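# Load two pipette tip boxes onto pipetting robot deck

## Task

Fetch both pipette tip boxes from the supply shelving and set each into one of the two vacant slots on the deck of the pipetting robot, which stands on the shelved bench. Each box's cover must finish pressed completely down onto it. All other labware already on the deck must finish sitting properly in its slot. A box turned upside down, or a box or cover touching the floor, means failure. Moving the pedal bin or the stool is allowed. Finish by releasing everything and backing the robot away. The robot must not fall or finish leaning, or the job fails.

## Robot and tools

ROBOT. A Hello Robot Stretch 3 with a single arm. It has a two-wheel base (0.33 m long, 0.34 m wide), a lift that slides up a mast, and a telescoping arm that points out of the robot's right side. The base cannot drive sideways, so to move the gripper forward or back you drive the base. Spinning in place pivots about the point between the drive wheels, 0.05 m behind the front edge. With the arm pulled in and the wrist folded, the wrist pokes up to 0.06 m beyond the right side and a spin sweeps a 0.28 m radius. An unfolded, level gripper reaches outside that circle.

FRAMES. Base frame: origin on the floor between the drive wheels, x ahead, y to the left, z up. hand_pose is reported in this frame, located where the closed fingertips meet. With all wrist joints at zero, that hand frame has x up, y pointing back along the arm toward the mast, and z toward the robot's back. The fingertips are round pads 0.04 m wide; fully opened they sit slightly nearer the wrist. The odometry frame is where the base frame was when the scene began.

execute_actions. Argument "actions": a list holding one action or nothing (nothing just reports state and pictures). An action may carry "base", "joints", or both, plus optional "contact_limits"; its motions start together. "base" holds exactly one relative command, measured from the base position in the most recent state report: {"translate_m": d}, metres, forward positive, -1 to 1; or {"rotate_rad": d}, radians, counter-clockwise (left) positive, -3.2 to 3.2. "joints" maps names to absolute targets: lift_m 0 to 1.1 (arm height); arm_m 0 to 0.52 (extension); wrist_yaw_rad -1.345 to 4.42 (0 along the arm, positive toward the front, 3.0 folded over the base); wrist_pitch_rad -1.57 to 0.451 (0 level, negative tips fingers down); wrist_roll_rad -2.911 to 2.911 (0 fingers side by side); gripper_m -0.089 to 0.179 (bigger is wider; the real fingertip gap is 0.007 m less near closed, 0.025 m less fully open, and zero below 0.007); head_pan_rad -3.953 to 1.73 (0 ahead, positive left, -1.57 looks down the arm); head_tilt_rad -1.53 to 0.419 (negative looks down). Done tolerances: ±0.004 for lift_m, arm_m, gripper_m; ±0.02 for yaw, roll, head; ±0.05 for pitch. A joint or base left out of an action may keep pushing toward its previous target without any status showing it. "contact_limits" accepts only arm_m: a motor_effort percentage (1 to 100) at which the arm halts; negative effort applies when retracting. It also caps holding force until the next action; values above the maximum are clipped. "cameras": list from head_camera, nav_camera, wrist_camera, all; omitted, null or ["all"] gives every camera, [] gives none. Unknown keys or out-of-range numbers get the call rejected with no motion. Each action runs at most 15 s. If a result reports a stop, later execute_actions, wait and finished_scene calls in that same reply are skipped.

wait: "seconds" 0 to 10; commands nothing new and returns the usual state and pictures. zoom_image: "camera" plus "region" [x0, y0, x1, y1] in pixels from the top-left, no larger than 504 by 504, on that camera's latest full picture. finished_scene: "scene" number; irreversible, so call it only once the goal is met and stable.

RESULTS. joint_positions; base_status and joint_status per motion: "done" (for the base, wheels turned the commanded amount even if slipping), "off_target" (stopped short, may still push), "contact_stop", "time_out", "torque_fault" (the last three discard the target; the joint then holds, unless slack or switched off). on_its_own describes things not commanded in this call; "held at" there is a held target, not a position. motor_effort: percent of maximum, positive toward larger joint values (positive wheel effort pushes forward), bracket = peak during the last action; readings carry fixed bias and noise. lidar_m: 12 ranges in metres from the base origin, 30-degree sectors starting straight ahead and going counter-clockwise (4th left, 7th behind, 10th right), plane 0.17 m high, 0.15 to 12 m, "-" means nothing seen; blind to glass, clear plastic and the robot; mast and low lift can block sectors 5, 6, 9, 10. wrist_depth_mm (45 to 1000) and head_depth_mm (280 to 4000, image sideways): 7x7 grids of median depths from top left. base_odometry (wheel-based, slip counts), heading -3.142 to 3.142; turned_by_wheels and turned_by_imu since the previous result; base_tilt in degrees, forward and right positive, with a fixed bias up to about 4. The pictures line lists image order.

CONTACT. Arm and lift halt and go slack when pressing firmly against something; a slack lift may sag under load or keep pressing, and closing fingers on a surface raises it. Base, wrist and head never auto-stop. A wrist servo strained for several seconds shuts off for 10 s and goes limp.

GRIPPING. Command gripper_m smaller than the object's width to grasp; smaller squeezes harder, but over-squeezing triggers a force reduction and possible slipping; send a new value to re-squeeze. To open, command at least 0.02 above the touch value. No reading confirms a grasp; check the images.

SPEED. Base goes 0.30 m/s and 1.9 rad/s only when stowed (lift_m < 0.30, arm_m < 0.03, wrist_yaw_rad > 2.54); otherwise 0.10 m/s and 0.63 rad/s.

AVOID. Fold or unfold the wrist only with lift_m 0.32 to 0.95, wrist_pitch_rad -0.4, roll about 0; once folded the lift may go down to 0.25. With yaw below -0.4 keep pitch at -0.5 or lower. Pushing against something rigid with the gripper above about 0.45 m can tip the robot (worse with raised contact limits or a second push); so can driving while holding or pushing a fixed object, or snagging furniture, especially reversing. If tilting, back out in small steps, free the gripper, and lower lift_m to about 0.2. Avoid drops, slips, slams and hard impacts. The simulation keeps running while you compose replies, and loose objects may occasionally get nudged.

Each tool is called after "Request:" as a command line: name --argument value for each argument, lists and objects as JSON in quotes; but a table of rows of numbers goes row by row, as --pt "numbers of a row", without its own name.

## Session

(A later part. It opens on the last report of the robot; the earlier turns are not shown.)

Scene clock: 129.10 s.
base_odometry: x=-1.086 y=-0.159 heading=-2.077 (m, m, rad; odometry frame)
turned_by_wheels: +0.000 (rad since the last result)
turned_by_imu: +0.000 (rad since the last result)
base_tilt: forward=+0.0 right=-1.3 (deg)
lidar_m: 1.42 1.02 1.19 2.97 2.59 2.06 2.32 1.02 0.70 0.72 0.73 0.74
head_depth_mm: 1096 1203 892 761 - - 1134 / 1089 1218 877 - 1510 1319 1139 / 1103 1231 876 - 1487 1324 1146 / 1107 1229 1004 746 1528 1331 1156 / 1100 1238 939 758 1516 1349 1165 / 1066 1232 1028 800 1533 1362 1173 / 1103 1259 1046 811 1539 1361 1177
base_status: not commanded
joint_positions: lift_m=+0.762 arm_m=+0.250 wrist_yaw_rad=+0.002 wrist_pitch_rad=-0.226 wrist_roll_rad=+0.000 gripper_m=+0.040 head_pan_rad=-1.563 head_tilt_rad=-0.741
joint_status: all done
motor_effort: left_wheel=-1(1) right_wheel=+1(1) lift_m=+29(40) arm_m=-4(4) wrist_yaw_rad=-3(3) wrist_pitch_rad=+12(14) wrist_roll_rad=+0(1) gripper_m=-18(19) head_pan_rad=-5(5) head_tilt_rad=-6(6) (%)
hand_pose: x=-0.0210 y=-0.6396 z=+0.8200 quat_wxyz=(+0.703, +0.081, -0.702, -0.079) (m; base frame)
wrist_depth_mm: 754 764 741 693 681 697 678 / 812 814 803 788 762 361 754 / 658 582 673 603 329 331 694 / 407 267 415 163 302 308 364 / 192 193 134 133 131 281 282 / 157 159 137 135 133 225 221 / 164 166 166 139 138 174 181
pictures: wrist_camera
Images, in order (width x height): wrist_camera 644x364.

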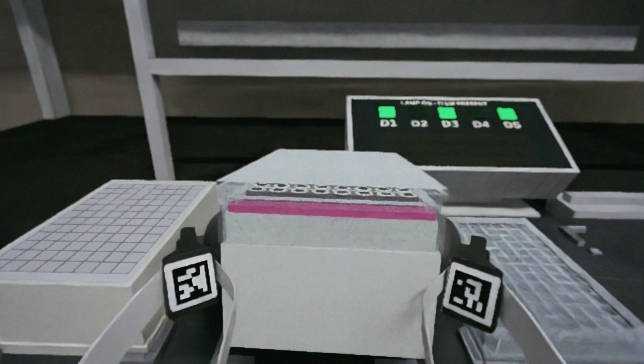

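Request:
execute_actions --actions '[{"joints":{"arm_m":0.272,"lift_m":0.757},"contact_limits":{"arm_m":10}}]' --cameras '["wrist_camera"]'

Scene clock: 133.90 s.
base_odometry: x=-1.086 y=-0.159 heading=-2.077 (m, m, rad; odometry frame)
turned_by_wheels: +0.000 (rad since the last result)
turned_by_imu: +0.000 (rad since the last result)
base_tilt: forward=+0.0 right=-1.3 (deg)
lidar_m: 1.42 1.01 1.19 2.97 2.59 2.06 2.33 1.02 0.70 0.72 0.73 0.74
head_depth_mm: 1100 1206 892 762 - - 1135 / 1096 1220 880 - 1508 1310 1141 / 1103 1229 876 - 1491 1324 1145 / 1103 1231 1006 746 1533 1335 1153 / 1104 1232 939 757 1514 1345 1163 / 1045 1233 1036 801 1526 1353 1173 / 1105 1263 1051 809 1535 1364 1178
base_status: not commanded
joint_positions: lift_m=+0.757 arm_m=+0.254 wrist_yaw_rad=+0.007 wrist_pitch_rad=-0.212 wrist_roll_rad=+0.003 gripper_m=+0.040 head_pan_rad=-1.563 head_tilt_rad=-0.742
joint_status: arm_m contact_stop (moved +0.004 of +0.022); the others done
on_its_own: arm_m is slack since a contact_stop, until your next command for it (your +0.272 is given up)
motor_effort: left_wheel=+1(1) right_wheel=-5(5) lift_m=+26(29) arm_m=-1(12) wrist_yaw_rad=-8(8) wrist_pitch_rad=+5(12) wrist_roll_rad=-1(2) gripper_m=-20(20) head_pan_rad=-4(5) head_tilt_rad=-6(6) (%)
contact_limits: arm_m 10 (drawing in: default 21, maximum 33; extending or still: default 26, maximum 43)
hand_pose: x=-0.0199 y=-0.6445 z=+0.8187 quat_wxyz=(+0.703, +0.077, -0.704, -0.073) (m; base frame)
wrist_depth_mm: 755 757 745 728 725 702 706 / 807 804 778 768 760 747 747 / 690 615 704 622 328 328 729 / 419 418 424 160 303 302 371 / 193 194 134 131 127 283 283 / 152 158 136 133 130 224 219 / 159 166 165 136 134 174 179
pictures: wrist_camera
Images, in order (width x height): wrist_camera 644x364.

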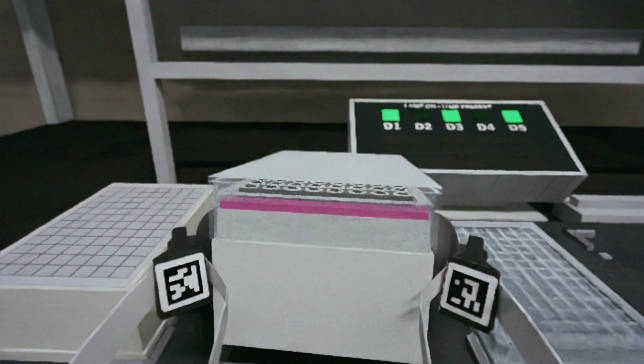

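Request:
execute_actions --actions '[{"joints":{"arm_m":0.252,"lift_m":0.80}}]' --cameras '[]'

Request:
execute_actions --actions '[{"joints":{"arm_m":0.272,"wrist_yaw_rad":0.04}}]' --cameras '["wrist_camera"]'

Request:
execute_actions --actions '[{"joints":{"lift_m":0.757}}]' --cameras '["wrist_camera"]'

Scene clock: 143.33 s.
base_odometry: x=-1.086 y=-0.159 heading=-2.077 (m, m, rad; odometry frame)
turned_by_wheels: +0.000 (rad since the last result)
turned_by_imu: -0.001 (rad since the last result)
base_tilt: forward=+0.0 right=-1.3 (deg)
lidar_m: 1.41 1.01 1.19 2.97 2.59 2.05 2.33 1.02 0.70 0.72 0.73 0.74
head_depth_mm: 1097 1203 924 761 - 1277 1133 / 1097 1218 878 - 1517 1315 1140 / 1100 1231 878 - 1495 1322 1147 / 1104 1231 1043 755 1539 1337 1160 / 1102 1233 937 759 1515 1354 1161 / 1065 1233 1033 800 1533 1359 1171 / 1102 1256 1048 808 1537 1366 1180
base_status: not commanded
joint_positions: lift_m=+0.800 arm_m=+0.252 wrist_yaw_rad=+0.002 wrist_pitch_rad=-0.231 wrist_roll_rad=+0.003 gripper_m=+0.040 head_pan_rad=-1.563 head_tilt_rad=-0.742
joint_status: all done
motor_effort: left_wheel=+0(1) right_wheel=-1(5) lift_m=+44(46) arm_m=-4(4) wrist_yaw_rad=-3(8) wrist_pitch_rad=+14(14) wrist_roll_rad=-1(2) gripper_m=-19(20) head_pan_rad=-5(5) head_tilt_rad=-5(5) (%)
hand_pose: x=-0.0209 y=-0.6412 z=+0.8564 quat_wxyz=(+0.702, +0.082, -0.703, -0.081) (m; base frame)
wrist_depth_mm: 749 761 742 739 726 726 716 / 808 802 804 786 768 769 754 / 765 730 739 671 361 362 745 / 507 499 511 346 328 329 519 / 366 263 139 137 136 331 332 / 206 217 136 135 133 280 274 / 170 183 209 134 132 217 225
pictures: none
No camera images: the call's "cameras" was empty. Leave "cameras" out to get every camera's image.

Scene clock: 144.37 s.
base_odometry: x=-1.086 y=-0.159 heading=-2.077 (m, m, rad; odometry frame)
turned_by_wheels: +0.000 (rad since the last result)
turned_by_imu: +0.000 (rad since the last result)
base_tilt: forward=+0.0 right=-1.2 (deg)
lidar_m: 1.42 1.01 1.19 2.97 2.59 2.05 2.33 1.02 0.70 0.72 0.73 0.73
head_depth_mm: 1096 1205 926 759 - 1281 1135 / 1095 1218 881 - 1507 1315 1141 / 1097 1229 882 - 1485 1317 1146 / 1101 1228 1041 746 1541 1336 1155 / 1108 1232 939 757 1517 1345 1165 / 1063 1232 1029 797 1530 1349 1167 / 1104 1256 1051 808 1541 1367 1177
base_status: not commanded
joint_positions: lift_m=+0.800 arm_m=+0.272 wrist_yaw_rad=+0.038 wrist_pitch_rad=-0.231 wrist_roll_rad=+0.003 gripper_m=+0.040 head_pan_rad=-1.563 head_tilt_rad=-0.742
joint_status: all done
motor_effort: left_wheel=-1(1) right_wheel=+1(1) lift_m=+44(44) arm_m=+2(3) wrist_yaw_rad=+3(5) wrist_pitch_rad=+14(14) wrist_roll_rad=-2(2) gripper_m=-19(19) head_pan_rad=-5(4) head_tilt_rad=-5(6) (%)
hand_pose: x=-0.0123 y=-0.6604 z=+0.8563 quat_wxyz=(+0.703, +0.095, -0.701, -0.069) (m; base frame)
wrist_depth_mm: 759 748 739 718 708 692 692 / 805 809 775 769 749 739 723 / 783 716 721 735 347 344 673 / 499 469 511 513 315 312 486 / 368 334 140 137 136 303 307 / 265 216 137 135 133 281 274 / 170 174 201 134 132 217 224
pictures: wrist_camera
Images, in order (width x height): wrist_camera 644x364.

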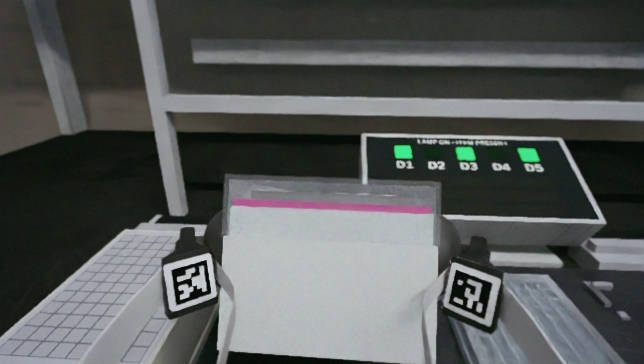

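Scene clock: 145.67 s.
base_odometry: x=-1.086 y=-0.159 heading=-2.077 (m, m, rad; odometry frame)
turned_by_wheels: +0.000 (rad since the last result)
turned_by_imu: -0.007 (rad since the last result)
base_tilt: forward=+0.0 right=-1.4 (deg)
lidar_m: 1.42 1.02 1.18 2.97 3.11 2.05 2.33 1.02 0.70 0.72 0.74 0.73
head_depth_mm: 1099 1212 966 761 - - 1128 / 1101 1221 884 - 1517 1321 1141 / 1107 1232 880 - 1488 1324 1146 / 1104 1233 1008 747 1533 1332 1157 / 1105 1234 958 759 1515 1343 1162 / 1065 1236 1032 800 1527 1358 1171 / 1100 1255 1055 812 1537 1367 1178
base_status: not commanded
joint_positions: lift_m=+0.757 arm_m=+0.271 wrist_yaw_rad=+0.047 wrist_pitch_rad=-0.202 wrist_roll_rad=-0.001 gripper_m=+0.040 head_pan_rad=-1.563 head_tilt_rad=-0.742
joint_status: all done
motor_effort: left_wheel=+0(4) right_wheel=+1(7) lift_m=+21(39) arm_m=+5(5) wrist_yaw_rad=-9(10) wrist_pitch_rad=+1(14) wrist_roll_rad=+0(2) gripper_m=-20(20) head_pan_rad=-5(4) head_tilt_rad=-5(5) (%)
hand_pose: x=-0.0099 y=-0.6623 z=+0.8213 quat_wxyz=(+0.706, +0.088, -0.701, -0.055) (m; base frame)
wrist_depth_mm: 767 767 755 715 696 700 690 / 824 795 795 766 666 662 649 / 727 665 766 754 323 320 744 / 433 402 441 170 284 287 293 / 213 201 134 133 131 302 292 / 155 159 136 134 133 233 228 / 141 162 169 137 136 177 184
pictures: wrist_camera
Images, in order (width x height): wrist_camera 644x364.

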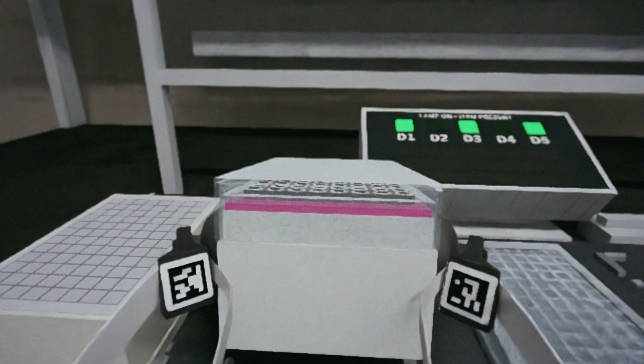

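Far edge now against the back stop; ease back slightly and lower.

Request:
execute_actions --actions '[{"joints":{"arm_m":0.265,"lift_m":0.748}}]' --cameras '["wrist_camera"]'

Request:
execute_actions --actions '[{"joints":{"gripper_m":0.108}}]' --cameras '["wrist_camera"]'

Request:
execute_actions --actions '[{"joints":{"arm_m":0.14,"lift_m":0.755}}]' --cameras '["wrist_camera","head_camera"]'

Scene clock: 153.77 s.
base_odometry: x=-1.086 y=-0.159 heading=-2.077 (m, m, rad; odometry frame)
turned_by_wheels: +0.000 (rad since the last result)
turned_by_imu: +0.000 (rad since the last result)
base_tilt: forward=+0.0 right=-1.3 (deg)
lidar_m: 1.42 1.01 1.18 2.97 3.10 2.05 2.33 1.02 0.70 0.72 0.74 0.73
head_depth_mm: 1099 1211 962 751 945 - 1114 / 1096 1221 882 - 1514 1313 1138 / 1103 1234 876 - 1486 1318 1145 / 1100 1224 1006 740 1530 1333 1155 / 1100 1233 959 756 1516 1349 1162 / 1065 1230 1028 801 1526 1355 1174 / 1100 1257 1050 810 1544 1367 1178
base_status: not commanded
joint_positions: lift_m=+0.748 arm_m=+0.265 wrist_yaw_rad=+0.047 wrist_pitch_rad=-0.208 wrist_roll_rad=-0.001 gripper_m=+0.040 head_pan_rad=-1.563 head_tilt_rad=-0.742
joint_status: all done
motor_effort: left_wheel=+1(0) right_wheel=-2(2) lift_m=+28(28) arm_m=-2(4) wrist_yaw_rad=-9(9) wrist_pitch_rad=+4(4) wrist_roll_rad=+0(0) gripper_m=-20(20) head_pan_rad=-5(5) head_tilt_rad=-6(6) (%)
hand_pose: x=-0.0099 y=-0.6556 z=+0.8105 quat_wxyz=(+0.705, +0.090, -0.701, -0.057) (m; base frame)
wrist_depth_mm: 781 764 739 675 666 649 640 / 830 803 791 778 338 741 733 / 646 656 669 674 309 306 624 / 395 245 246 154 279 286 291 / 175 176 133 131 129 266 261 / 142 143 137 134 133 211 207 / 148 157 156 140 139 162 169
pictures: wrist_camera
Images, in order (width x height): wrist_camera 644x364.

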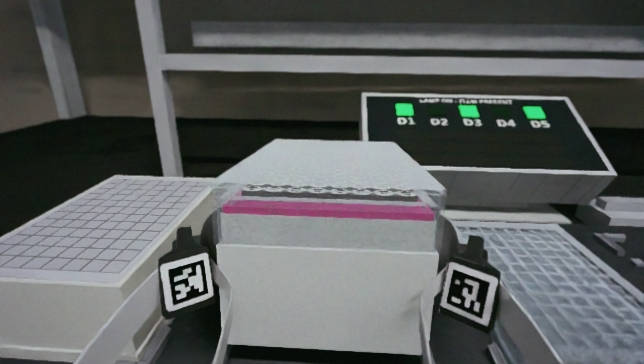

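Scene clock: 154.93 s.
base_odometry: x=-1.086 y=-0.159 heading=-2.077 (m, m, rad; odometry frame)
turned_by_wheels: +0.000 (rad since the last result)
turned_by_imu: +0.000 (rad since the last result)
base_tilt: forward=+0.0 right=-1.3 (deg)
lidar_m: 1.42 1.01 1.18 2.97 3.12 2.05 2.33 1.02 0.70 0.72 0.74 0.74
head_depth_mm: 1105 1207 962 751 946 - 1112 / 1095 1221 882 - 1511 1320 1139 / 1103 1232 875 - 1489 1320 1149 / 1104 1232 1005 745 1539 1339 1150 / 1100 1232 961 757 1513 1344 1162 / 1063 1230 1024 800 1523 1357 1173 / 1102 1253 1051 809 1542 1369 1178
base_status: not commanded
joint_positions: lift_m=+0.748 arm_m=+0.265 wrist_yaw_rad=+0.044 wrist_pitch_rad=-0.220 wrist_roll_rad=-0.001 gripper_m=+0.108 head_pan_rad=-1.563 head_tilt_rad=-0.742
joint_status: all done
motor_effort: left_wheel=+0(1) right_wheel=-1(2) lift_m=+29(29) arm_m=-2(2) wrist_yaw_rad=-4(9) wrist_pitch_rad=+9(10) wrist_roll_rad=+0(0) gripper_m=-1(78) head_pan_rad=-5(4) head_tilt_rad=-6(6) (%)
hand_pose: x=-0.0107 y=-0.6546 z=+0.8075 quat_wxyz=(+0.705, +0.093, -0.700, -0.062) (m; base frame)
wrist_depth_mm: 770 772 738 729 701 698 677 / 817 810 796 780 340 328 721 / 614 551 628 623 302 299 590 / 375 234 309 175 279 290 296 / 169 171 134 134 134 258 259 / 140 142 133 131 129 210 201 / 149 152 146 140 139 158 165
pictures: wrist_camera
Images, in order (width x height): wrist_camera 644x364.

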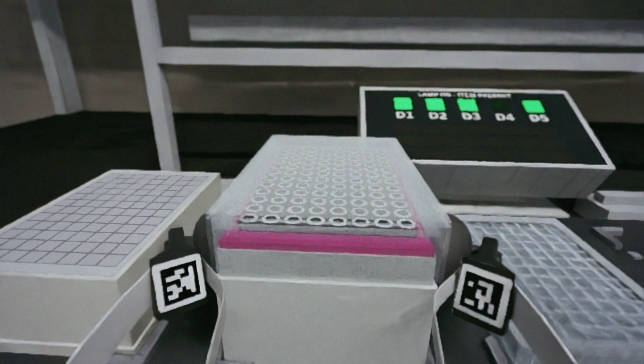

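Scene clock: 157.10 s.
base_odometry: x=-1.086 y=-0.159 heading=-2.077 (m, m, rad; odometry frame)
turned_by_wheels: +0.000 (rad since the last result)
turned_by_imu: +0.000 (rad since the last result)
base_tilt: forward=+0.0 right=-1.3 (deg)
lidar_m: 1.42 1.02 1.18 2.97 3.12 2.06 2.33 1.02 0.70 0.72 0.74 0.73
head_depth_mm: 1100 1210 960 741 942 - 1134 / 1099 1219 878 748 - 1262 1137 / 1102 1230 876 757 - 1294 1149 / 1101 1226 1003 754 1510 1331 1156 / 1098 1231 958 757 1512 1342 1165 / 1064 1232 1030 801 1527 1356 1171 / 1096 1254 1047 810 1536 1366 1176
base_status: not commanded
joint_positions: lift_m=+0.755 arm_m=+0.140 wrist_yaw_rad=+0.041 wrist_pitch_rad=-0.220 wrist_roll_rad=-0.001 gripper_m=+0.108 head_pan_rad=-1.563 head_tilt_rad=-0.742
joint_status: all done
motor_effort: left_wheel=+0(0) right_wheel=-1(1) lift_m=+43(45) arm_m=-4(4) wrist_yaw_rad=-2(5) wrist_pitch_rad=+9(9) wrist_roll_rad=+0(0) gripper_m=+0(1) head_pan_rad=-4(5) head_tilt_rad=-6(6) (%)
hand_pose: x=-0.0114 y=-0.5299 z=+0.8141 quat_wxyz=(+0.705, +0.092, -0.700, -0.063) (m; base frame)
wrist_depth_mm: 887 904 839 846 797 802 782 / 964 957 910 891 451 453 863 / 647 651 652 334 418 413 709 / 397 274 302 250 347 381 378 / 288 265 267 260 260 273 274 / 224 231 227 229 226 224 222 / 191 182 186 186 188 182 190
pictures: head_camera (sideways: a quarter turn clockwise sets it upright), wrist_camera
Images, in order (width x height): head_camera 896x504, wrist_camera 644x364.

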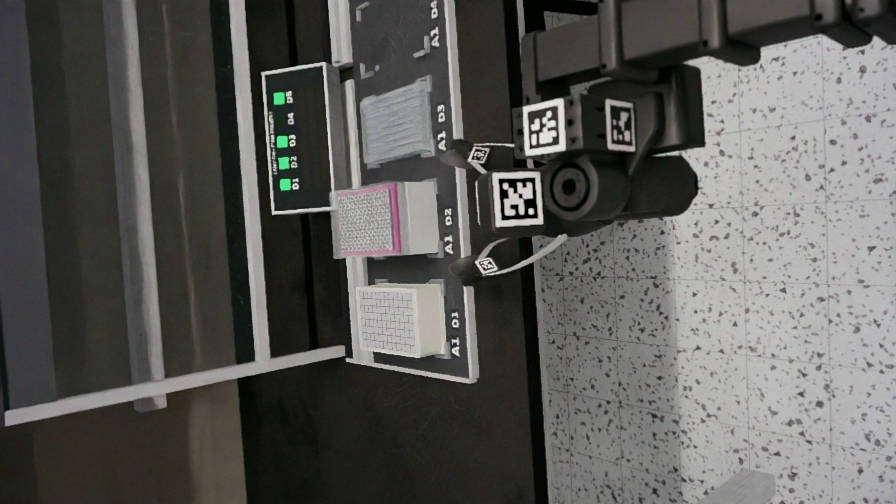

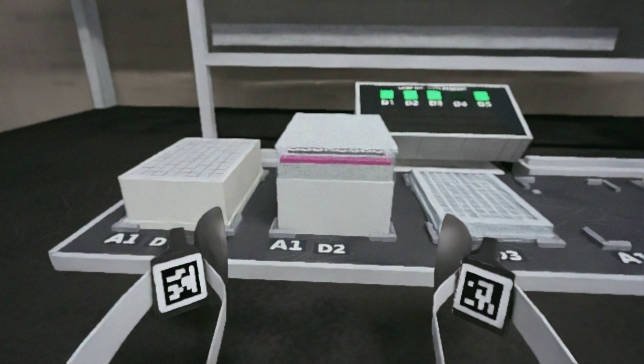

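Request:
execute_actions --actions '[{"base":{"rotate_rad":-0.865},"joints":{"arm_m":0.005,"lift_m":0.79,"wrist_pitch_rad":-0.4,"wrist_yaw_rad":3.0,"gripper_m":0.04}}]' --cameras '[]'

Request:
execute_actions --actions '[{"base":{"translate_m":-0.5},"joints":{"lift_m":0.29}}]' --cameras '[]'

Request:
execute_actions --actions '[{"base":{"translate_m":-1.0}}]' --cameras '[]'

Request:
execute_actions --actions '[{"base":{"translate_m":-0.5}}]' --cameras '[]'

Request:
execute_actions --actions '[{"base":{"rotate_rad":-0.725},"joints":{"lift_m":0.515}}]' --cameras '[]'

Request:
execute_actions --actions '[{"base":{"translate_m":-0.11},"joints":{"wrist_yaw_rad":0.15,"wrist_pitch_rad":-0.19,"gripper_m":0.16}}]' --cameras '["wrist_camera","head_camera"]'

Scene clock: 179.93 s.
base_odometry: x=-1.086 y=-0.159 heading=-2.942 (m, m, rad; odometry frame)
turned_by_wheels: -0.865 (rad since the last result)
turned_by_imu: -0.852 (rad since the last result)
base_tilt: forward=+0.0 right=-1.3 (deg)
lidar_m: 0.73 1.43 1.34 1.01 1.49 2.97 2.57 2.05 2.33 1.02 0.70 1.17
head_depth_mm: 2163 2432 2392 1865 1537 1367 - / 2197 2540 2332 1881 1558 1374 1093 / 1923 2201 1082 1469 1553 1349 - / 1701 1851 1006 1880 1584 1396 1102 / 1510 1617 1002 862 1595 1343 1143 / 764 930 989 800 1503 1346 1171 / 795 1274 1019 790 752 1337 1175
base_status: done
joint_positions: lift_m=+0.790 arm_m=+0.005 wrist_yaw_rad=+2.997 wrist_pitch_rad=-0.412 wrist_roll_rad=-0.001 gripper_m=+0.040 head_pan_rad=-1.563 head_tilt_rad=-0.742
joint_status: all done
motor_effort: left_wheel=+3(7) right_wheel=-3(8) lift_m=+43(45) arm_m=-4(4) wrist_yaw_rad=+3(4) wrist_pitch_rad=+6(9) wrist_roll_rad=+0(0) gripper_m=+0(82) head_pan_rad=-4(5) head_tilt_rad=-6(6) (%)
hand_pose: x=+0.0111 y=+0.0725 z=+0.8037 quat_wxyz=(+0.194, +0.700, +0.095, +0.681) (m; base frame)
wrist_depth_mm: - - - - - - - / - - - - - - - / - - - - - - - / - - - - - - - / - - - - - - - / - - - - - - - / - - - - - - -
pictures: none
No camera images: the call's "cameras" was empty. Leave "cameras" out to get every camera's image.

Scene clock: 186.13 s.
base_odometry: x=-0.596 y=-0.060 heading=-2.942 (m, m, rad; odometry frame)
turned_by_wheels: +0.000 (rad since the last result)
turned_by_imu: -0.002 (rad since the last result)
base_tilt: forward=+0.0 right=-1.3 (deg)
lidar_m: 1.23 1.75 1.17 1.29 2.07 2.63 2.07 1.61 2.00 2.02 1.06 0.97
head_depth_mm: 1850 2071 2261 1879 1535 1300 1133 / 1994 2246 2396 1897 1549 1316 1142 / 2151 2462 2449 1916 1565 1331 1149 / 2201 2509 2476 1937 1582 1328 1158 / 1985 2204 2381 1957 1596 1348 1162 / 1787 1968 2167 1800 1570 1358 1170 / 1640 1784 1112 1985 1620 1368 1182
base_status: done
joint_positions: lift_m=+0.290 arm_m=+0.005 wrist_yaw_rad=+2.999 wrist_pitch_rad=-0.414 wrist_roll_rad=-0.001 gripper_m=+0.040 head_pan_rad=-1.563 head_tilt_rad=-0.742
joint_status: all done
motor_effort: left_wheel=+3(9) right_wheel=-3(11) lift_m=+30(37) arm_m=-4(4) wrist_yaw_rad=+2(3) wrist_pitch_rad=+6(6) wrist_roll_rad=+0(0) gripper_m=+0(0) head_pan_rad=-4(5) head_tilt_rad=-6(6) (%)
hand_pose: x=+0.0108 y=+0.0724 z=+0.3039 quat_wxyz=(+0.195, +0.700, +0.096, +0.680) (m; base frame)
wrist_depth_mm: - - - - - - - / - - - - - - - / - - - - - - - / 817 817 799 806 801 805 823 / 651 648 - 639 684 651 656 / 541 542 - 538 - 545 552 / 478 - - - 468 465 465
pictures: none
No camera images: the call's "cameras" was empty. Leave "cameras" out to get every camera's image.

Scene clock: 191.23 s.
base_odometry: x=+0.384 y=+0.138 heading=-2.942 (m, m, rad; odometry frame)
turned_by_wheels: +0.000 (rad since the last result)
turned_by_imu: -0.003 (rad since the last result)
base_tilt: forward=+0.0 right=-1.3 (deg)
lidar_m: 2.04 1.81 1.80 2.01 1.89 1.88 1.09 1.11 0.89 1.51 2.42 1.68
head_depth_mm: 1237 1381 1559 1757 1495 1306 1131 / 1331 1494 1709 1848 1548 1315 1144 / 1433 1628 1889 1914 1564 1324 1146 / 1557 1797 2105 1941 1578 1337 1155 / 1700 1982 2329 1959 1592 1344 1163 / 1878 2237 2469 1974 1608 1364 1173 / 2118 2518 2597 2000 1619 1366 1176
base_status: done
joint_positions: lift_m=+0.290 arm_m=+0.005 wrist_yaw_rad=+2.999 wrist_pitch_rad=-0.414 wrist_roll_rad=-0.001 gripper_m=+0.040 head_pan_rad=-1.563 head_tilt_rad=-0.742
joint_status: not commanded
motor_effort: left_wheel=+3(8) right_wheel=-4(11) lift_m=+30(29) arm_m=-4(4) wrist_yaw_rad=+2(2) wrist_pitch_rad=+6(6) wrist_roll_rad=+0(0) gripper_m=+0(1) head_pan_rad=-5(4) head_tilt_rad=-5(6) (%)
hand_pose: x=+0.0108 y=+0.0724 z=+0.3039 quat_wxyz=(+0.195, +0.700, +0.096, +0.681) (m; base frame)
wrist_depth_mm: - - - - - - - / - - - - - - - / - - - - - - - / 828 811 803 824 800 820 809 / 648 656 - 660 669 644 659 / 550 543 - 534 - 545 549 / 482 - - - 467 466 467
pictures: none
No camera images: the call's "cameras" was empty. Leave "cameras" out to get every camera's image.

Scene clock: 194.57 s.
base_odometry: x=+0.874 y=+0.238 heading=-2.942 (m, m, rad; odometry frame)
turned_by_wheels: +0.000 (rad since the last result)
turned_by_imu: -0.002 (rad since the last result)
base_tilt: forward=+0.0 right=-1.3 (deg)
lidar_m: 2.53 2.13 2.12 1.82 1.51 1.95 1.23 0.61 0.83 0.78 1.84 2.09
head_depth_mm: 897 747 620 1093 918 1207 1127 / 906 760 1216 1101 978 1260 1140 / 809 775 1066 1108 1394 1298 1150 / 712 757 914 1054 1348 1337 1158 / 666 1427 1779 1941 1593 1344 1166 / 1418 1672 2063 1982 1617 1357 1168 / 1581 1920 2357 1992 1624 1366 1180
base_status: done
joint_positions: lift_m=+0.290 arm_m=+0.005 wrist_yaw_rad=+2.999 wrist_pitch_rad=-0.414 wrist_roll_rad=-0.001 gripper_m=+0.040 head_pan_rad=-1.563 head_tilt_rad=-0.742
joint_status: not commanded
motor_effort: left_wheel=+3(8) right_wheel=-4(12) lift_m=+30(30) arm_m=-4(4) wrist_yaw_rad=+2(2) wrist_pitch_rad=+6(6) wrist_roll_rad=+0(0) gripper_m=+0(0) head_pan_rad=-5(4) head_tilt_rad=-6(5) (%)
hand_pose: x=+0.0108 y=+0.0724 z=+0.3039 quat_wxyz=(+0.195, +0.700, +0.096, +0.681) (m; base frame)
wrist_depth_mm: - - - - - - - / - - - - - - - / - - - - - - - / 814 806 810 815 808 810 810 / 657 648 - 653 679 654 659 / 544 544 - 543 - 541 545 / 475 - - - 466 469 463
pictures: none
No camera images: the call's "cameras" was empty. Leave "cameras" out to get every camera's image.

Scene clock: 197.43 s.
base_odometry: x=+0.874 y=+0.238 heading=+2.617 (m, m, rad; odometry frame)
turned_by_wheels: -0.725 (rad since the last result)
turned_by_imu: -0.713 (rad since the last result)
base_tilt: forward=+0.0 right=-1.3 (deg)
lidar_m: 2.09 2.52 2.21 2.13 2.12 1.56 1.51 1.45 0.62 0.83 0.80 0.78
head_depth_mm: 785 717 616 886 916 1241 1143 / 849 755 625 1094 952 1244 1162 / 846 776 634 1077 962 1245 1166 / 844 792 618 1128 972 1257 1180 / 842 759 624 1136 955 1268 1161 / 839 781 636 1151 963 1276 1172 / 794 751 645 1163 973 1284 1178
base_status: done
joint_positions: lift_m=+0.515 arm_m=+0.005 wrist_yaw_rad=+2.999 wrist_pitch_rad=-0.414 wrist_roll_rad=-0.001 gripper_m=+0.040 head_pan_rad=-1.563 head_tilt_rad=-0.742
joint_status: all done
motor_effort: left_wheel=+3(11) right_wheel=-4(10) lift_m=+42(45) arm_m=-4(4) wrist_yaw_rad=+2(2) wrist_pitch_rad=+6(6) wrist_roll_rad=+0(0) gripper_m=+0(0) head_pan_rad=-5(5) head_tilt_rad=-6(6) (%)
hand_pose: x=+0.0108 y=+0.0724 z=+0.5284 quat_wxyz=(+0.195, +0.700, +0.096, +0.680) (m; base frame)
wrist_depth_mm: - - - - - - - / - - - - - - - / - - - - - - - / - - - - - - - / - 994 - - - - - / 834 833 - 829 - 840 838 / 719 725 693 727 719 721 717
pictures: none
No camera images: the call's "cameras" was empty. Leave "cameras" out to get every camera's image.

Scene clock: 199.87 s.
base_odometry: x=+0.970 y=+0.183 heading=+2.617 (m, m, rad; odometry frame)
turned_by_wheels: +0.000 (rad since the last result)
turned_by_imu: +0.000 (rad since the last result)
base_tilt: forward=+0.0 right=-1.3 (deg)
lidar_m: 2.20 2.62 2.21 2.13 1.96 1.45 1.40 1.45 0.58 0.62 0.96 0.86
head_depth_mm: 476 528 610 1330 1535 1305 1143 / 702 687 626 843 909 1237 1163 / 849 769 634 1090 961 1247 - / 846 794 618 1093 971 1255 1142 / 842 807 625 1141 959 1267 1164 / 840 764 635 1147 961 1280 1167 / 838 840 646 1159 970 1283 1176
base_status: done
joint_positions: lift_m=+0.515 arm_m=+0.005 wrist_yaw_rad=+0.153 wrist_pitch_rad=-0.215 wrist_roll_rad=-0.001 gripper_m=+0.160 head_pan_rad=-1.563 head_tilt_rad=-0.742
joint_status: all done
motor_effort: left_wheel=+3(5) right_wheel=-3(8) lift_m=+42(42) arm_m=-4(4) wrist_yaw_rad=-3(4) wrist_pitch_rad=+11(12) wrist_roll_rad=+0(0) gripper_m=+0(84) head_pan_rad=-5(4) head_tilt_rad=-6(6) (%)
hand_pose: x=+0.0158 y=-0.3927 z=+0.5754 quat_wxyz=(+0.707, +0.129, -0.694, -0.022) (m; base frame)
wrist_depth_mm: 729 769 750 719 698 457 257 / 725 839 791 761 722 437 268 / 613 619 630 635 578 428 283 / 405 386 380 385 387 362 300 / 764 980 954 898 343 320 762 / 744 - 941 945 753 484 837 / 730 763 760 778 743 385 856
pictures: head_camera (sideways: a quarter turn clockwise sets it upright), wrist_camera
Images, in order (width x height): head_camera 896x504, wrist_camera 644x364.

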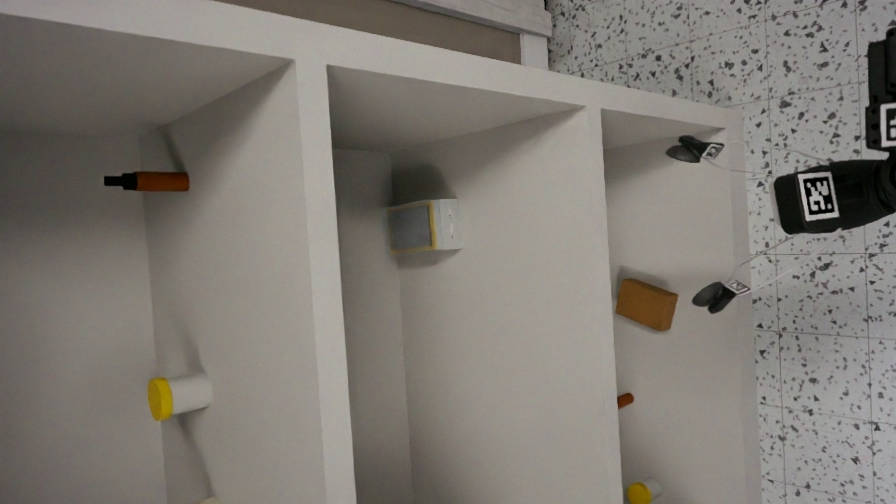

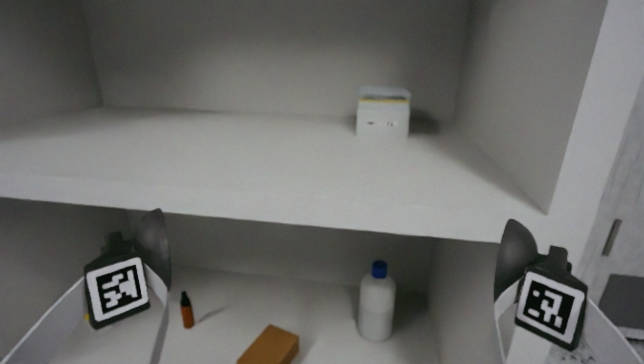

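Nearly straight; something on the face (front latch?). Look closer.

Request:
execute_actions --actions '[{"joints":{"wrist_yaw_rad":0.04,"arm_m":0.35,"lift_m":0.51}}]' --cameras '["wrist_camera"]'

Scene clock: 213.00 s.
base_odometry: x=+0.970 y=+0.183 heading=+2.617 (m, m, rad; odometry frame)
turned_by_wheels: +0.000 (rad since the last result)
turned_by_imu: -0.001 (rad since the last result)
base_tilt: forward=+0.0 right=-1.3 (deg)
lidar_m: 2.20 2.61 2.21 2.12 1.97 1.45 1.40 1.46 0.58 0.62 0.96 0.87
head_depth_mm: 476 528 608 1330 1529 1301 1130 / 702 685 624 843 890 1247 1131 / 847 766 635 1109 - 1243 1148 / 847 790 621 1098 971 1256 1152 / 842 806 626 1138 958 1268 1166 / 837 763 635 1145 961 1276 1168 / 839 839 646 1164 975 1287 1178
base_status: not commanded
joint_positions: lift_m=+0.510 arm_m=+0.350 wrist_yaw_rad=+0.041 wrist_pitch_rad=-0.214 wrist_roll_rad=-0.001 gripper_m=+0.160 head_pan_rad=-1.563 head_tilt_rad=-0.742
joint_status: all done
motor_effort: left_wheel=+3(3) right_wheel=-3(3) lift_m=+29(38) arm_m=+2(1) wrist_yaw_rad=-1(3) wrist_pitch_rad=+11(11) wrist_roll_rad=+0(0) gripper_m=+0(1) head_pan_rad=-5(4) head_tilt_rad=-5(5) (%)
hand_pose: x=-0.0114 y=-0.7397 z=+0.5710 quat_wxyz=(+0.705, +0.090, -0.701, -0.061) (m; base frame)
wrist_depth_mm: 397 393 389 382 378 294 187 / 424 413 409 401 393 290 186 / 450 442 432 308 419 289 184 / 357 361 364 251 368 285 183 / 258 274 262 258 266 249 183 / 209 - 204 205 205 206 171 / 160 166 167 168 169 163 158
pictures: wrist_camera
Images, in order (width x height): wrist_camera 644x364.

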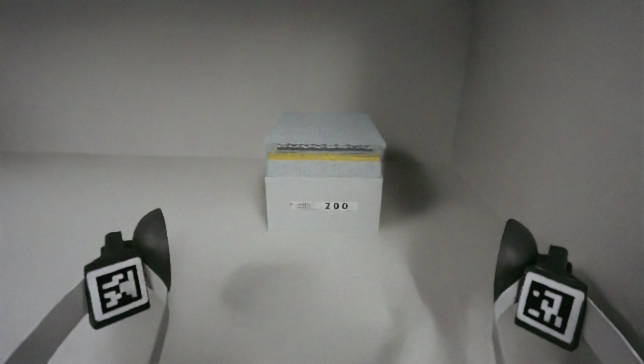

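Request:
execute_actions --actions '[{"joints":{"wrist_yaw_rad":0.09,"arm_m":0.478,"lift_m":0.496}}]' --cameras '["wrist_camera"]'

Request:
execute_actions --actions '[{"joints":{"gripper_m":0.036}}]' --cameras '["wrist_camera"]'

Request:
execute_actions --actions '[{"joints":{"lift_m":0.56,"wrist_pitch_rad":-0.2}}]' --cameras '["wrist_camera"]'

Scene clock: 221.37 s.
base_odometry: x=+0.970 y=+0.183 heading=+2.617 (m, m, rad; odometry frame)
turned_by_wheels: +0.000 (rad since the last result)
turned_by_imu: -0.001 (rad since the last result)
base_tilt: forward=+0.0 right=-1.3 (deg)
lidar_m: 2.20 2.62 2.21 2.12 1.96 1.45 1.41 1.45 0.58 0.62 0.96 0.86
head_depth_mm: 476 527 607 1329 1528 1311 1133 / 703 685 623 831 879 1255 1121 / 847 771 634 1148 938 1246 1147 / 846 791 620 1090 969 1255 1158 / 843 807 626 1137 958 1262 1162 / 841 763 635 1150 960 1275 1169 / 837 842 646 1160 974 1281 1176
base_status: not commanded
joint_positions: lift_m=+0.496 arm_m=+0.478 wrist_yaw_rad=+0.089 wrist_pitch_rad=-0.214 wrist_roll_rad=-0.001 gripper_m=+0.160 head_pan_rad=-1.563 head_tilt_rad=-0.742
joint_status: all done
motor_effort: left_wheel=+3(3) right_wheel=-3(3) lift_m=+29(30) arm_m=+2(3) wrist_yaw_rad=+1(4) wrist_pitch_rad=+11(11) wrist_roll_rad=+0(0) gripper_m=+0(0) head_pan_rad=-5(4) head_tilt_rad=-6(6) (%)
hand_pose: x=+0.0002 y=-0.8670 z=+0.5570 quat_wxyz=(+0.706, +0.107, -0.698, -0.044) (m; base frame)
wrist_depth_mm: 285 279 272 265 256 251 206 / 301 294 287 280 271 265 204 / 321 311 304 288 284 278 202 / 318 319 300 146 174 289 200 / 229 245 126 122 121 250 197 / 188 - 130 126 125 183 177 / 142 147 139 136 135 146 146
pictures: wrist_camera
Images, in order (width x height): wrist_camera 644x364.

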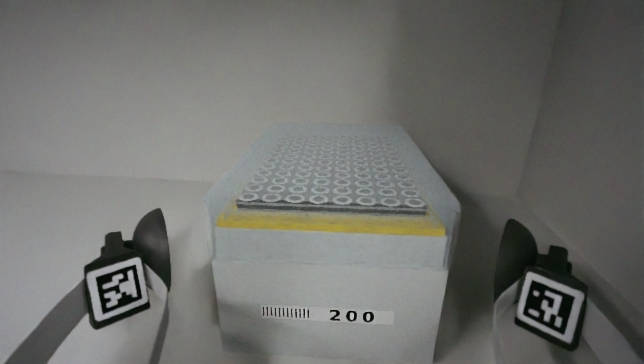

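Scene clock: 223.10 s.
base_odometry: x=+0.970 y=+0.183 heading=+2.617 (m, m, rad; odometry frame)
turned_by_wheels: +0.000 (rad since the last result)
turned_by_imu: +0.000 (rad since the last result)
base_tilt: forward=+0.0 right=-1.3 (deg)
lidar_m: 2.20 2.62 2.21 2.12 1.96 1.45 1.41 1.45 0.58 0.62 0.96 0.86
head_depth_mm: 476 528 608 1328 1534 1305 1132 / 701 686 625 830 879 1260 1119 / 847 770 634 1146 938 1242 1147 / 844 789 619 1098 971 1253 1152 / 845 805 624 1134 955 1273 1160 / 842 762 636 1149 963 1277 1173 / 837 841 646 1164 972 1284 1178
base_status: not commanded
joint_positions: lift_m=+0.496 arm_m=+0.478 wrist_yaw_rad=+0.089 wrist_pitch_rad=-0.214 wrist_roll_rad=-0.001 gripper_m=+0.037 head_pan_rad=-1.563 head_tilt_rad=-0.742
joint_status: all done
motor_effort: left_wheel=+3(3) right_wheel=-3(3) lift_m=+30(29) arm_m=+2(2) wrist_yaw_rad=+2(2) wrist_pitch_rad=+11(11) wrist_roll_rad=+0(1) gripper_m=-19(96) head_pan_rad=-5(5) head_tilt_rad=-6(6) (%)
hand_pose: x=+0.0003 y=-0.8670 z=+0.5570 quat_wxyz=(+0.706, +0.107, -0.698, -0.044) (m; base frame)
wrist_depth_mm: 286 278 271 266 259 251 206 / 302 294 288 279 271 263 203 / 323 314 304 287 283 277 202 / 318 323 300 146 175 290 199 / 229 231 130 128 127 238 197 / 180 188 136 134 131 184 177 / 147 148 143 141 141 145 151
pictures: wrist_camera
Images, in order (width x height): wrist_camera 644x364.

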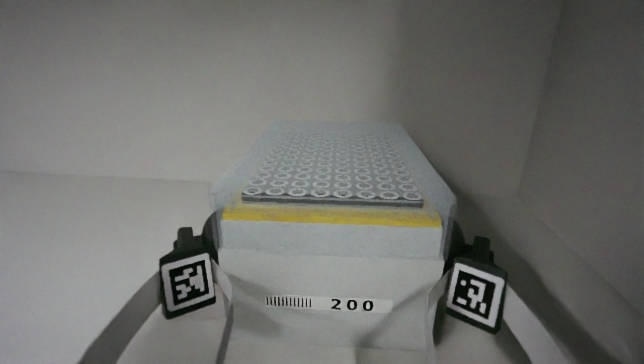

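Scene clock: 224.50 s.
base_odometry: x=+0.970 y=+0.183 heading=+2.617 (m, m, rad; odometry frame)
turned_by_wheels: +0.000 (rad since the last result)
turned_by_imu: +0.000 (rad since the last result)
base_tilt: forward=+0.0 right=-1.3 (deg)
lidar_m: 2.20 2.62 2.22 2.12 1.95 1.45 1.40 1.45 0.58 0.62 0.96 0.86
head_depth_mm: 476 528 608 1327 1532 1330 1152 / 701 686 624 776 873 1238 1139 / 849 769 633 1182 959 1249 1145 / 845 790 618 1061 973 1249 1155 / 843 807 626 1135 956 1265 1168 / 838 764 635 1148 964 1281 1171 / 837 841 646 1157 970 1287 1176
base_status: not commanded
joint_positions: lift_m=+0.560 arm_m=+0.478 wrist_yaw_rad=+0.089 wrist_pitch_rad=-0.228 wrist_roll_rad=-0.001 gripper_m=+0.037 head_pan_rad=-1.563 head_tilt_rad=-0.742
joint_status: all done
motor_effort: left_wheel=+3(3) right_wheel=-3(3) lift_m=+44(45) arm_m=+2(2) wrist_yaw_rad=+2(2) wrist_pitch_rad=+13(15) wrist_roll_rad=+0(0) gripper_m=-20(20) head_pan_rad=-4(4) head_tilt_rad=-6(6) (%)
hand_pose: x=+0.0002 y=-0.8658 z=+0.6170 quat_wxyz=(+0.706, +0.112, -0.698, -0.050) (m; base frame)
wrist_depth_mm: 284 278 272 263 257 251 206 / 301 294 288 278 272 264 203 / 323 313 305 296 287 279 201 / 345 335 323 190 298 295 200 / 342 345 136 134 134 309 197 / 269 281 136 135 134 265 196 / 223 223 209 137 135 218 193
pictures: wrist_camera
Images, in order (width x height): wrist_camera 644x364.

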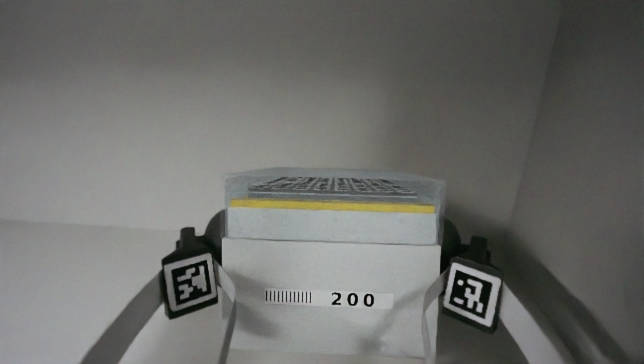

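Request:
execute_actions --actions '[{"joints":{"arm_m":0.005,"wrist_yaw_rad":0.03}}]' --cameras '[]'

Request:
execute_actions --actions '[{"base":{"rotate_rad":0.595}}]' --cameras '[]'

Request:
execute_actions --actions '[{"base":{"translate_m":1.0},"joints":{"lift_m":0.815}}]' --cameras '[]'

Request:
execute_actions --actions '[{"base":{"translate_m":0.93}}]' --cameras '[]'

Request:
execute_actions --actions '[{"base":{"rotate_rad":1.01}}]' --cameras '["wrist_camera","head_camera"]'

Scene clock: 237.33 s.
base_odometry: x=+0.970 y=+0.183 heading=+2.617 (m, m, rad; odometry frame)
turned_by_wheels: +0.000 (rad since the last result)
turned_by_imu: -0.001 (rad since the last result)
base_tilt: forward=+0.1 right=-1.3 (deg)
lidar_m: 2.20 2.62 2.21 2.12 1.96 1.45 1.41 1.45 0.58 0.62 0.96 0.86
head_depth_mm: 476 527 608 1334 1530 1305 1150 / 702 686 624 842 906 1237 1167 / 847 771 635 1111 936 700 - / 846 789 620 1127 949 1238 1155 / 842 809 626 1137 960 1265 1160 / 839 765 635 1149 964 1273 1173 / 838 843 646 1165 974 1286 1181
base_status: not commanded
joint_positions: lift_m=+0.560 arm_m=+0.005 wrist_yaw_rad=+0.031 wrist_pitch_rad=-0.230 wrist_roll_rad=-0.001 gripper_m=+0.037 head_pan_rad=-1.563 head_tilt_rad=-0.742
joint_status: all done
motor_effort: left_wheel=+3(3) right_wheel=-3(3) lift_m=+44(44) arm_m=-4(4) wrist_yaw_rad=-1(4) wrist_pitch_rad=+13(13) wrist_roll_rad=+0(0) gripper_m=-20(20) head_pan_rad=-4(5) head_tilt_rad=-6(6) (%)
hand_pose: x=-0.0140 y=-0.3942 z=+0.6167 quat_wxyz=(+0.704, +0.092, -0.700, -0.070) (m; base frame)
wrist_depth_mm: 726 722 720 703 670 298 681 / 783 768 755 744 666 297 723 / 760 780 769 775 641 317 771 / 476 480 480 191 460 344 823 / 380 372 136 134 133 368 892 / 880 972 136 135 133 920 919 / 768 784 735 136 135 869 942
pictures: none
No camera images: the call's "cameras" was empty. Leave "cameras" out to get every camera's image.

Scene clock: 239.23 s.
base_odometry: x=+0.970 y=+0.183 heading=-3.072 (m, m, rad; odometry frame)
turned_by_wheels: +0.595 (rad since the last result)
turned_by_imu: +0.586 (rad since the last result)
base_tilt: forward=+0.0 right=-1.3 (deg)
lidar_m: 2.62 2.18 2.12 1.88 1.43 1.40 1.36 0.58 0.82 0.88 0.87 2.20
head_depth_mm: 853 747 614 1087 898 1226 1132 / 726 757 1155 1102 953 1240 1165 / 960 775 1259 1116 984 701 - / 985 791 1286 1124 1439 1282 1155 / 892 807 1094 1133 1412 1346 1163 / 785 816 953 1794 1602 1352 1171 / 711 827 1943 2001 1611 1364 1177
base_status: done
joint_positions: lift_m=+0.560 arm_m=+0.005 wrist_yaw_rad=+0.031 wrist_pitch_rad=-0.230 wrist_roll_rad=-0.001 gripper_m=+0.037 head_pan_rad=-1.563 head_tilt_rad=-0.742
joint_status: not commanded
motor_effort: left_wheel=-2(8) right_wheel=+3(8) lift_m=+44(44) arm_m=-4(4) wrist_yaw_rad=-1(1) wrist_pitch_rad=+13(13) wrist_roll_rad=+0(0) gripper_m=-19(19) head_pan_rad=-5(4) head_tilt_rad=-5(6) (%)
hand_pose: x=-0.0140 y=-0.3942 z=+0.6167 quat_wxyz=(+0.704, +0.092, -0.700, -0.070) (m; base frame)
wrist_depth_mm: - - 647 849 781 665 585 / - - 670 895 812 699 603 / - - 677 782 800 719 627 / - - 584 190 493 494 505 / - - 136 134 133 356 359 / - - 136 134 133 335 301 / 907 902 781 136 135 808 727
pictures: none
No camera images: the call's "cameras" was empty. Leave "cameras" out to get every camera's image.

Scene clock: 250.60 s.
base_odometry: x=-0.028 y=+0.113 heading=-3.072 (m, m, rad; odometry frame)
turned_by_wheels: +0.000 (rad since the last result)
turned_by_imu: +0.000 (rad since the last result)
base_tilt: forward=+0.0 right=-1.3 (deg)
lidar_m: 1.82 2.22 1.58 1.66 2.28 2.22 1.49 1.40 1.10 1.67 2.12 1.33
head_depth_mm: 1377 1548 1747 1865 1541 - - / 1451 1651 1881 1891 1530 - - / 1541 1761 2037 1901 504 - - / 1650 1895 2206 1928 1464 1335 1151 / 1767 2064 2336 1963 1592 1348 1160 / 1899 2224 2467 1983 1607 1356 1171 / 2057 2393 2491 2006 1632 1364 1173
base_status: done
joint_positions: lift_m=+0.815 arm_m=+0.005 wrist_yaw_rad=+0.031 wrist_pitch_rad=-0.230 wrist_roll_rad=-0.001 gripper_m=+0.037 head_pan_rad=-1.563 head_tilt_rad=-0.742
joint_status: all done
motor_effort: left_wheel=-3(5) right_wheel=+3(8) lift_m=+44(46) arm_m=-4(4) wrist_yaw_rad=-1(0) wrist_pitch_rad=+14(13) wrist_roll_rad=+0(0) gripper_m=-19(19) head_pan_rad=-5(5) head_tilt_rad=-6(6) (%)
hand_pose: x=-0.0140 y=-0.3942 z=+0.8716 quat_wxyz=(+0.704, +0.092, -0.700, -0.071) (m; base frame)
wrist_depth_mm: - - - - - - - / - - - - - - - / - - - - - - - / - - - 191 - - - / - - 136 134 133 - - / - - 136 135 133 - - / - - - 136 135 - -
pictures: none
No camera images: the call's "cameras" was empty. Leave "cameras" out to get every camera's image.

Scene clock: 261.27 s.
base_odometry: x=-0.956 y=+0.048 heading=-3.072 (m, m, rad; odometry frame)
turned_by_wheels: +0.000 (rad since the last result)
turned_by_imu: +0.000 (rad since the last result)
base_tilt: forward=+0.0 right=-1.3 (deg)
lidar_m: 1.25 0.93 1.66 1.22 1.62 2.97 2.39 1.83 2.09 0.83 0.63 0.62
head_depth_mm: 1831 2077 2258 1872 1534 - - / 1937 2200 2344 1896 1536 - - / 2063 2348 2450 1912 505 - - / 2049 2280 2395 1935 1325 1337 1153 / 1771 1953 1975 1121 1541 1346 1159 / 1568 1712 1033 871 1605 1352 1173 / 1397 1514 1052 809 1547 1364 1157
base_status: done
joint_positions: lift_m=+0.815 arm_m=+0.005 wrist_yaw_rad=+0.031 wrist_pitch_rad=-0.230 wrist_roll_rad=-0.001 gripper_m=+0.037 head_pan_rad=-1.563 head_tilt_rad=-0.742
joint_status: not commanded
motor_effort: left_wheel=-3(4) right_wheel=+3(9) lift_m=+44(43) arm_m=-4(4) wrist_yaw_rad=-1(0) wrist_pitch_rad=+13(14) wrist_roll_rad=+0(0) gripper_m=-20(19) head_pan_rad=-4(4) head_tilt_rad=-5(6) (%)
hand_pose: x=-0.0140 y=-0.3942 z=+0.8716 quat_wxyz=(+0.704, +0.092, -0.700, -0.071) (m; base frame)
wrist_depth_mm: 954 - - - - - - / 587 - - - - - - / 598 886 - - - - - / 515 552 568 190 - - - / 394 450 136 134 133 - - / 396 - 136 135 133 - - / - - - 136 135 - -
pictures: none
No camera images: the call's "cameras" was empty. Leave "cameras" out to get every camera's image.

Scene clock: 263.80 s.
base_odometry: x=-0.956 y=+0.048 heading=-2.062 (m, m, rad; odometry frame)
turned_by_wheels: +1.010 (rad since the last result)
turned_by_imu: +0.994 (rad since the last result)
base_tilt: forward=+0.0 right=-1.3 (deg)
lidar_m: 1.66 1.22 1.55 2.96 2.39 1.83 2.09 0.83 0.92 0.62 1.23 0.93
head_depth_mm: 1107 1192 902 757 1539 - - / 1110 1221 978 758 1512 - - / 1114 1239 993 755 505 - - / 1112 1240 901 765 1163 1337 1156 / 1111 1243 900 772 1559 1341 1162 / 1114 1246 909 766 1572 1359 1172 / 1119 1270 1005 777 1578 1362 1177
base_status: done
joint_positions: lift_m=+0.815 arm_m=+0.005 wrist_yaw_rad=+0.031 wrist_pitch_rad=-0.230 wrist_roll_rad=-0.001 gripper_m=+0.037 head_pan_rad=-1.563 head_tilt_rad=-0.742
joint_status: not commanded
motor_effort: left_wheel=-2(8) right_wheel=+3(8) lift_m=+44(44) arm_m=-4(4) wrist_yaw_rad=-1(1) wrist_pitch_rad=+14(13) wrist_roll_rad=+0(0) gripper_m=-19(20) head_pan_rad=-4(4) head_tilt_rad=-6(6) (%)
hand_pose: x=-0.0140 y=-0.3942 z=+0.8716 quat_wxyz=(+0.704, +0.092, -0.700, -0.071) (m; base frame)
wrist_depth_mm: - - - 987 988 947 515 / - - - - - 598 553 / 869 897 603 622 913 589 754 / 449 441 483 191 502 534 543 / 398 400 136 134 133 407 412 / 411 343 136 135 133 335 326 / - - - 136 135 - -
pictures: head_camera (sideways: a quarter turn clockwise sets it upright), wrist_camera
Images, in order (width x height): head_camera 896x504, wrist_camera 644x364.

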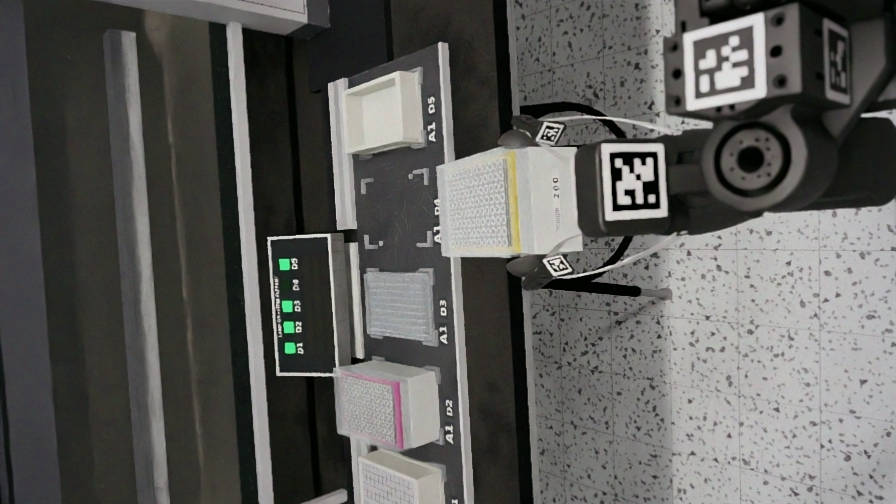

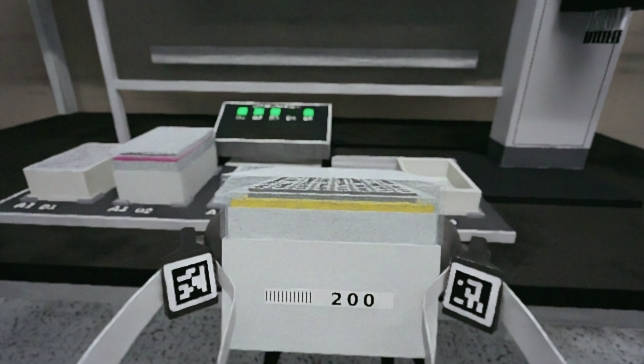

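Request:
execute_actions --actions '[{"base":{"translate_m":-0.009},"joints":{"arm_m":0.284,"lift_m":0.80}}]' --cameras '["head_camera"]'

Request:
execute_actions --actions '[{"joints":{"lift_m":0.752}}]' --cameras '["wrist_camera"]'

Scene clock: 277.23 s.
base_odometry: x=-0.951 y=+0.056 heading=-2.062 (m, m, rad; odometry frame)
turned_by_wheels: +0.000 (rad since the last result)
turned_by_imu: -0.001 (rad since the last result)
base_tilt: forward=+0.0 right=-1.3 (deg)
lidar_m: 1.67 1.22 1.56 2.97 2.38 1.82 2.08 0.82 0.92 0.62 1.23 0.94
head_depth_mm: 1109 1188 905 779 - 1265 1135 / 1109 1221 1017 - 1493 1318 1142 / 1111 1240 1041 - 1487 1298 1149 / 1110 1245 897 762 1511 1338 1155 / 1114 1249 898 772 1545 1340 1161 / 1113 1244 901 768 1568 1355 1171 / 1117 1261 1003 768 1576 1366 1179
base_status: done
joint_positions: lift_m=+0.800 arm_m=+0.284 wrist_yaw_rad=+0.031 wrist_pitch_rad=-0.230 wrist_roll_rad=-0.001 gripper_m=+0.037 head_pan_rad=-1.563 head_tilt_rad=-0.742
joint_status: all done
motor_effort: left_wheel=-2(8) right_wheel=+3(6) lift_m=+30(38) arm_m=+2(2) wrist_yaw_rad=-1(1) wrist_pitch_rad=+14(14) wrist_roll_rad=+0(0) gripper_m=-19(19) head_pan_rad=-5(5) head_tilt_rad=-6(6) (%)
hand_pose: x=-0.0140 y=-0.6725 z=+0.8569 quat_wxyz=(+0.704, +0.092, -0.700, -0.071) (m; base frame)
wrist_depth_mm: 769 749 742 722 722 705 689 / 802 808 792 772 747 740 725 / 796 368 358 745 747 744 340 / 501 324 325 190 522 528 362 / 258 335 136 134 134 354 338 / 249 278 136 135 133 257 278 / 222 224 209 136 135 204 212
pictures: head_camera (sideways: a quarter turn clockwise sets it upright)
Images, in order (width x height): head_camera 896x504.

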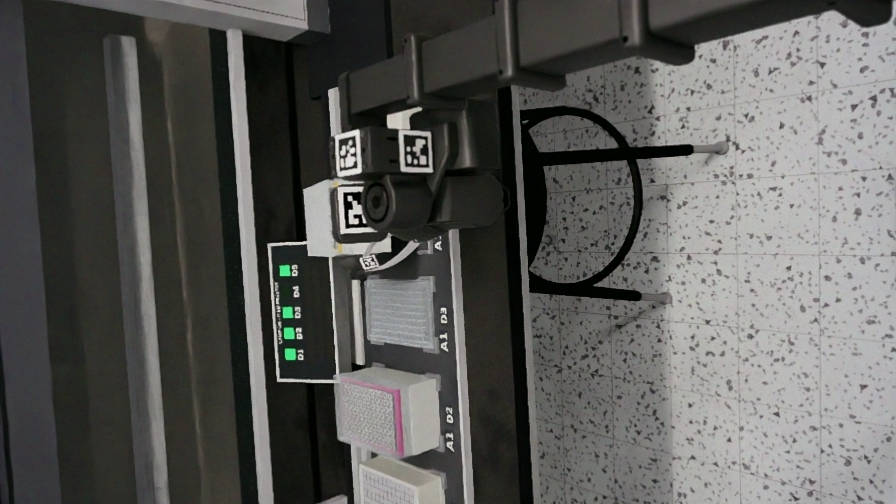

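Scene clock: 278.50 s.
base_odometry: x=-0.951 y=+0.056 heading=-2.062 (m, m, rad; odometry frame)
turned_by_wheels: +0.000 (rad since the last result)
turned_by_imu: +0.000 (rad since the last result)
base_tilt: forward=+0.0 right=-1.3 (deg)
lidar_m: 1.67 1.22 1.56 2.97 2.38 1.82 2.08 0.83 0.92 0.62 1.24 0.94
head_depth_mm: 1103 1195 907 768 - - 1123 / 1109 1220 977 - 1479 1315 1138 / 1107 1241 998 - 1510 1298 1147 / 1115 1243 895 762 1505 1338 1156 / 1116 1248 900 772 1555 1346 1163 / 1114 1249 905 768 1565 1366 1168 / 1119 1263 1005 769 1577 1366 1180
base_status: not commanded
joint_positions: lift_m=+0.752 arm_m=+0.284 wrist_yaw_rad=+0.031 wrist_pitch_rad=-0.222 wrist_roll_rad=-0.001 gripper_m=+0.037 head_pan_rad=-1.563 head_tilt_rad=-0.742
joint_status: all done
motor_effort: left_wheel=-2(2) right_wheel=+3(3) lift_m=+29(30) arm_m=+2(2) wrist_yaw_rad=-1(1) wrist_pitch_rad=+10(14) wrist_roll_rad=+0(0) gripper_m=-19(19) head_pan_rad=-4(5) head_tilt_rad=-6(6) (%)
hand_pose: x=-0.0140 y=-0.6731 z=+0.8109 quat_wxyz=(+0.705, +0.090, -0.701, -0.068) (m; base frame)
wrist_depth_mm: 768 762 731 716 704 692 689 / 837 796 340 761 753 729 330 / 627 312 311 327 651 664 532 / 256 317 294 152 242 402 343 / 243 258 133 131 130 242 240 / 202 207 137 135 133 199 191 / 166 163 156 142 141 157 135
pictures: wrist_camera
Images, in order (width x height): wrist_camera 644x364.

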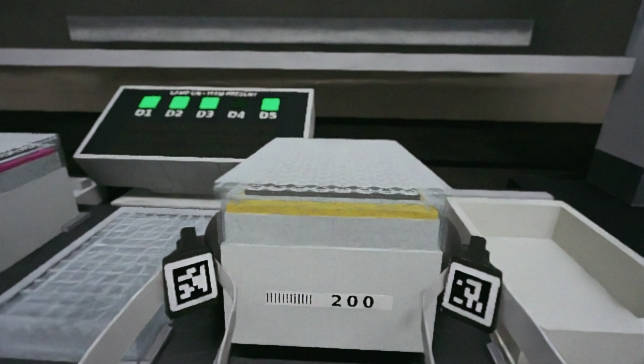

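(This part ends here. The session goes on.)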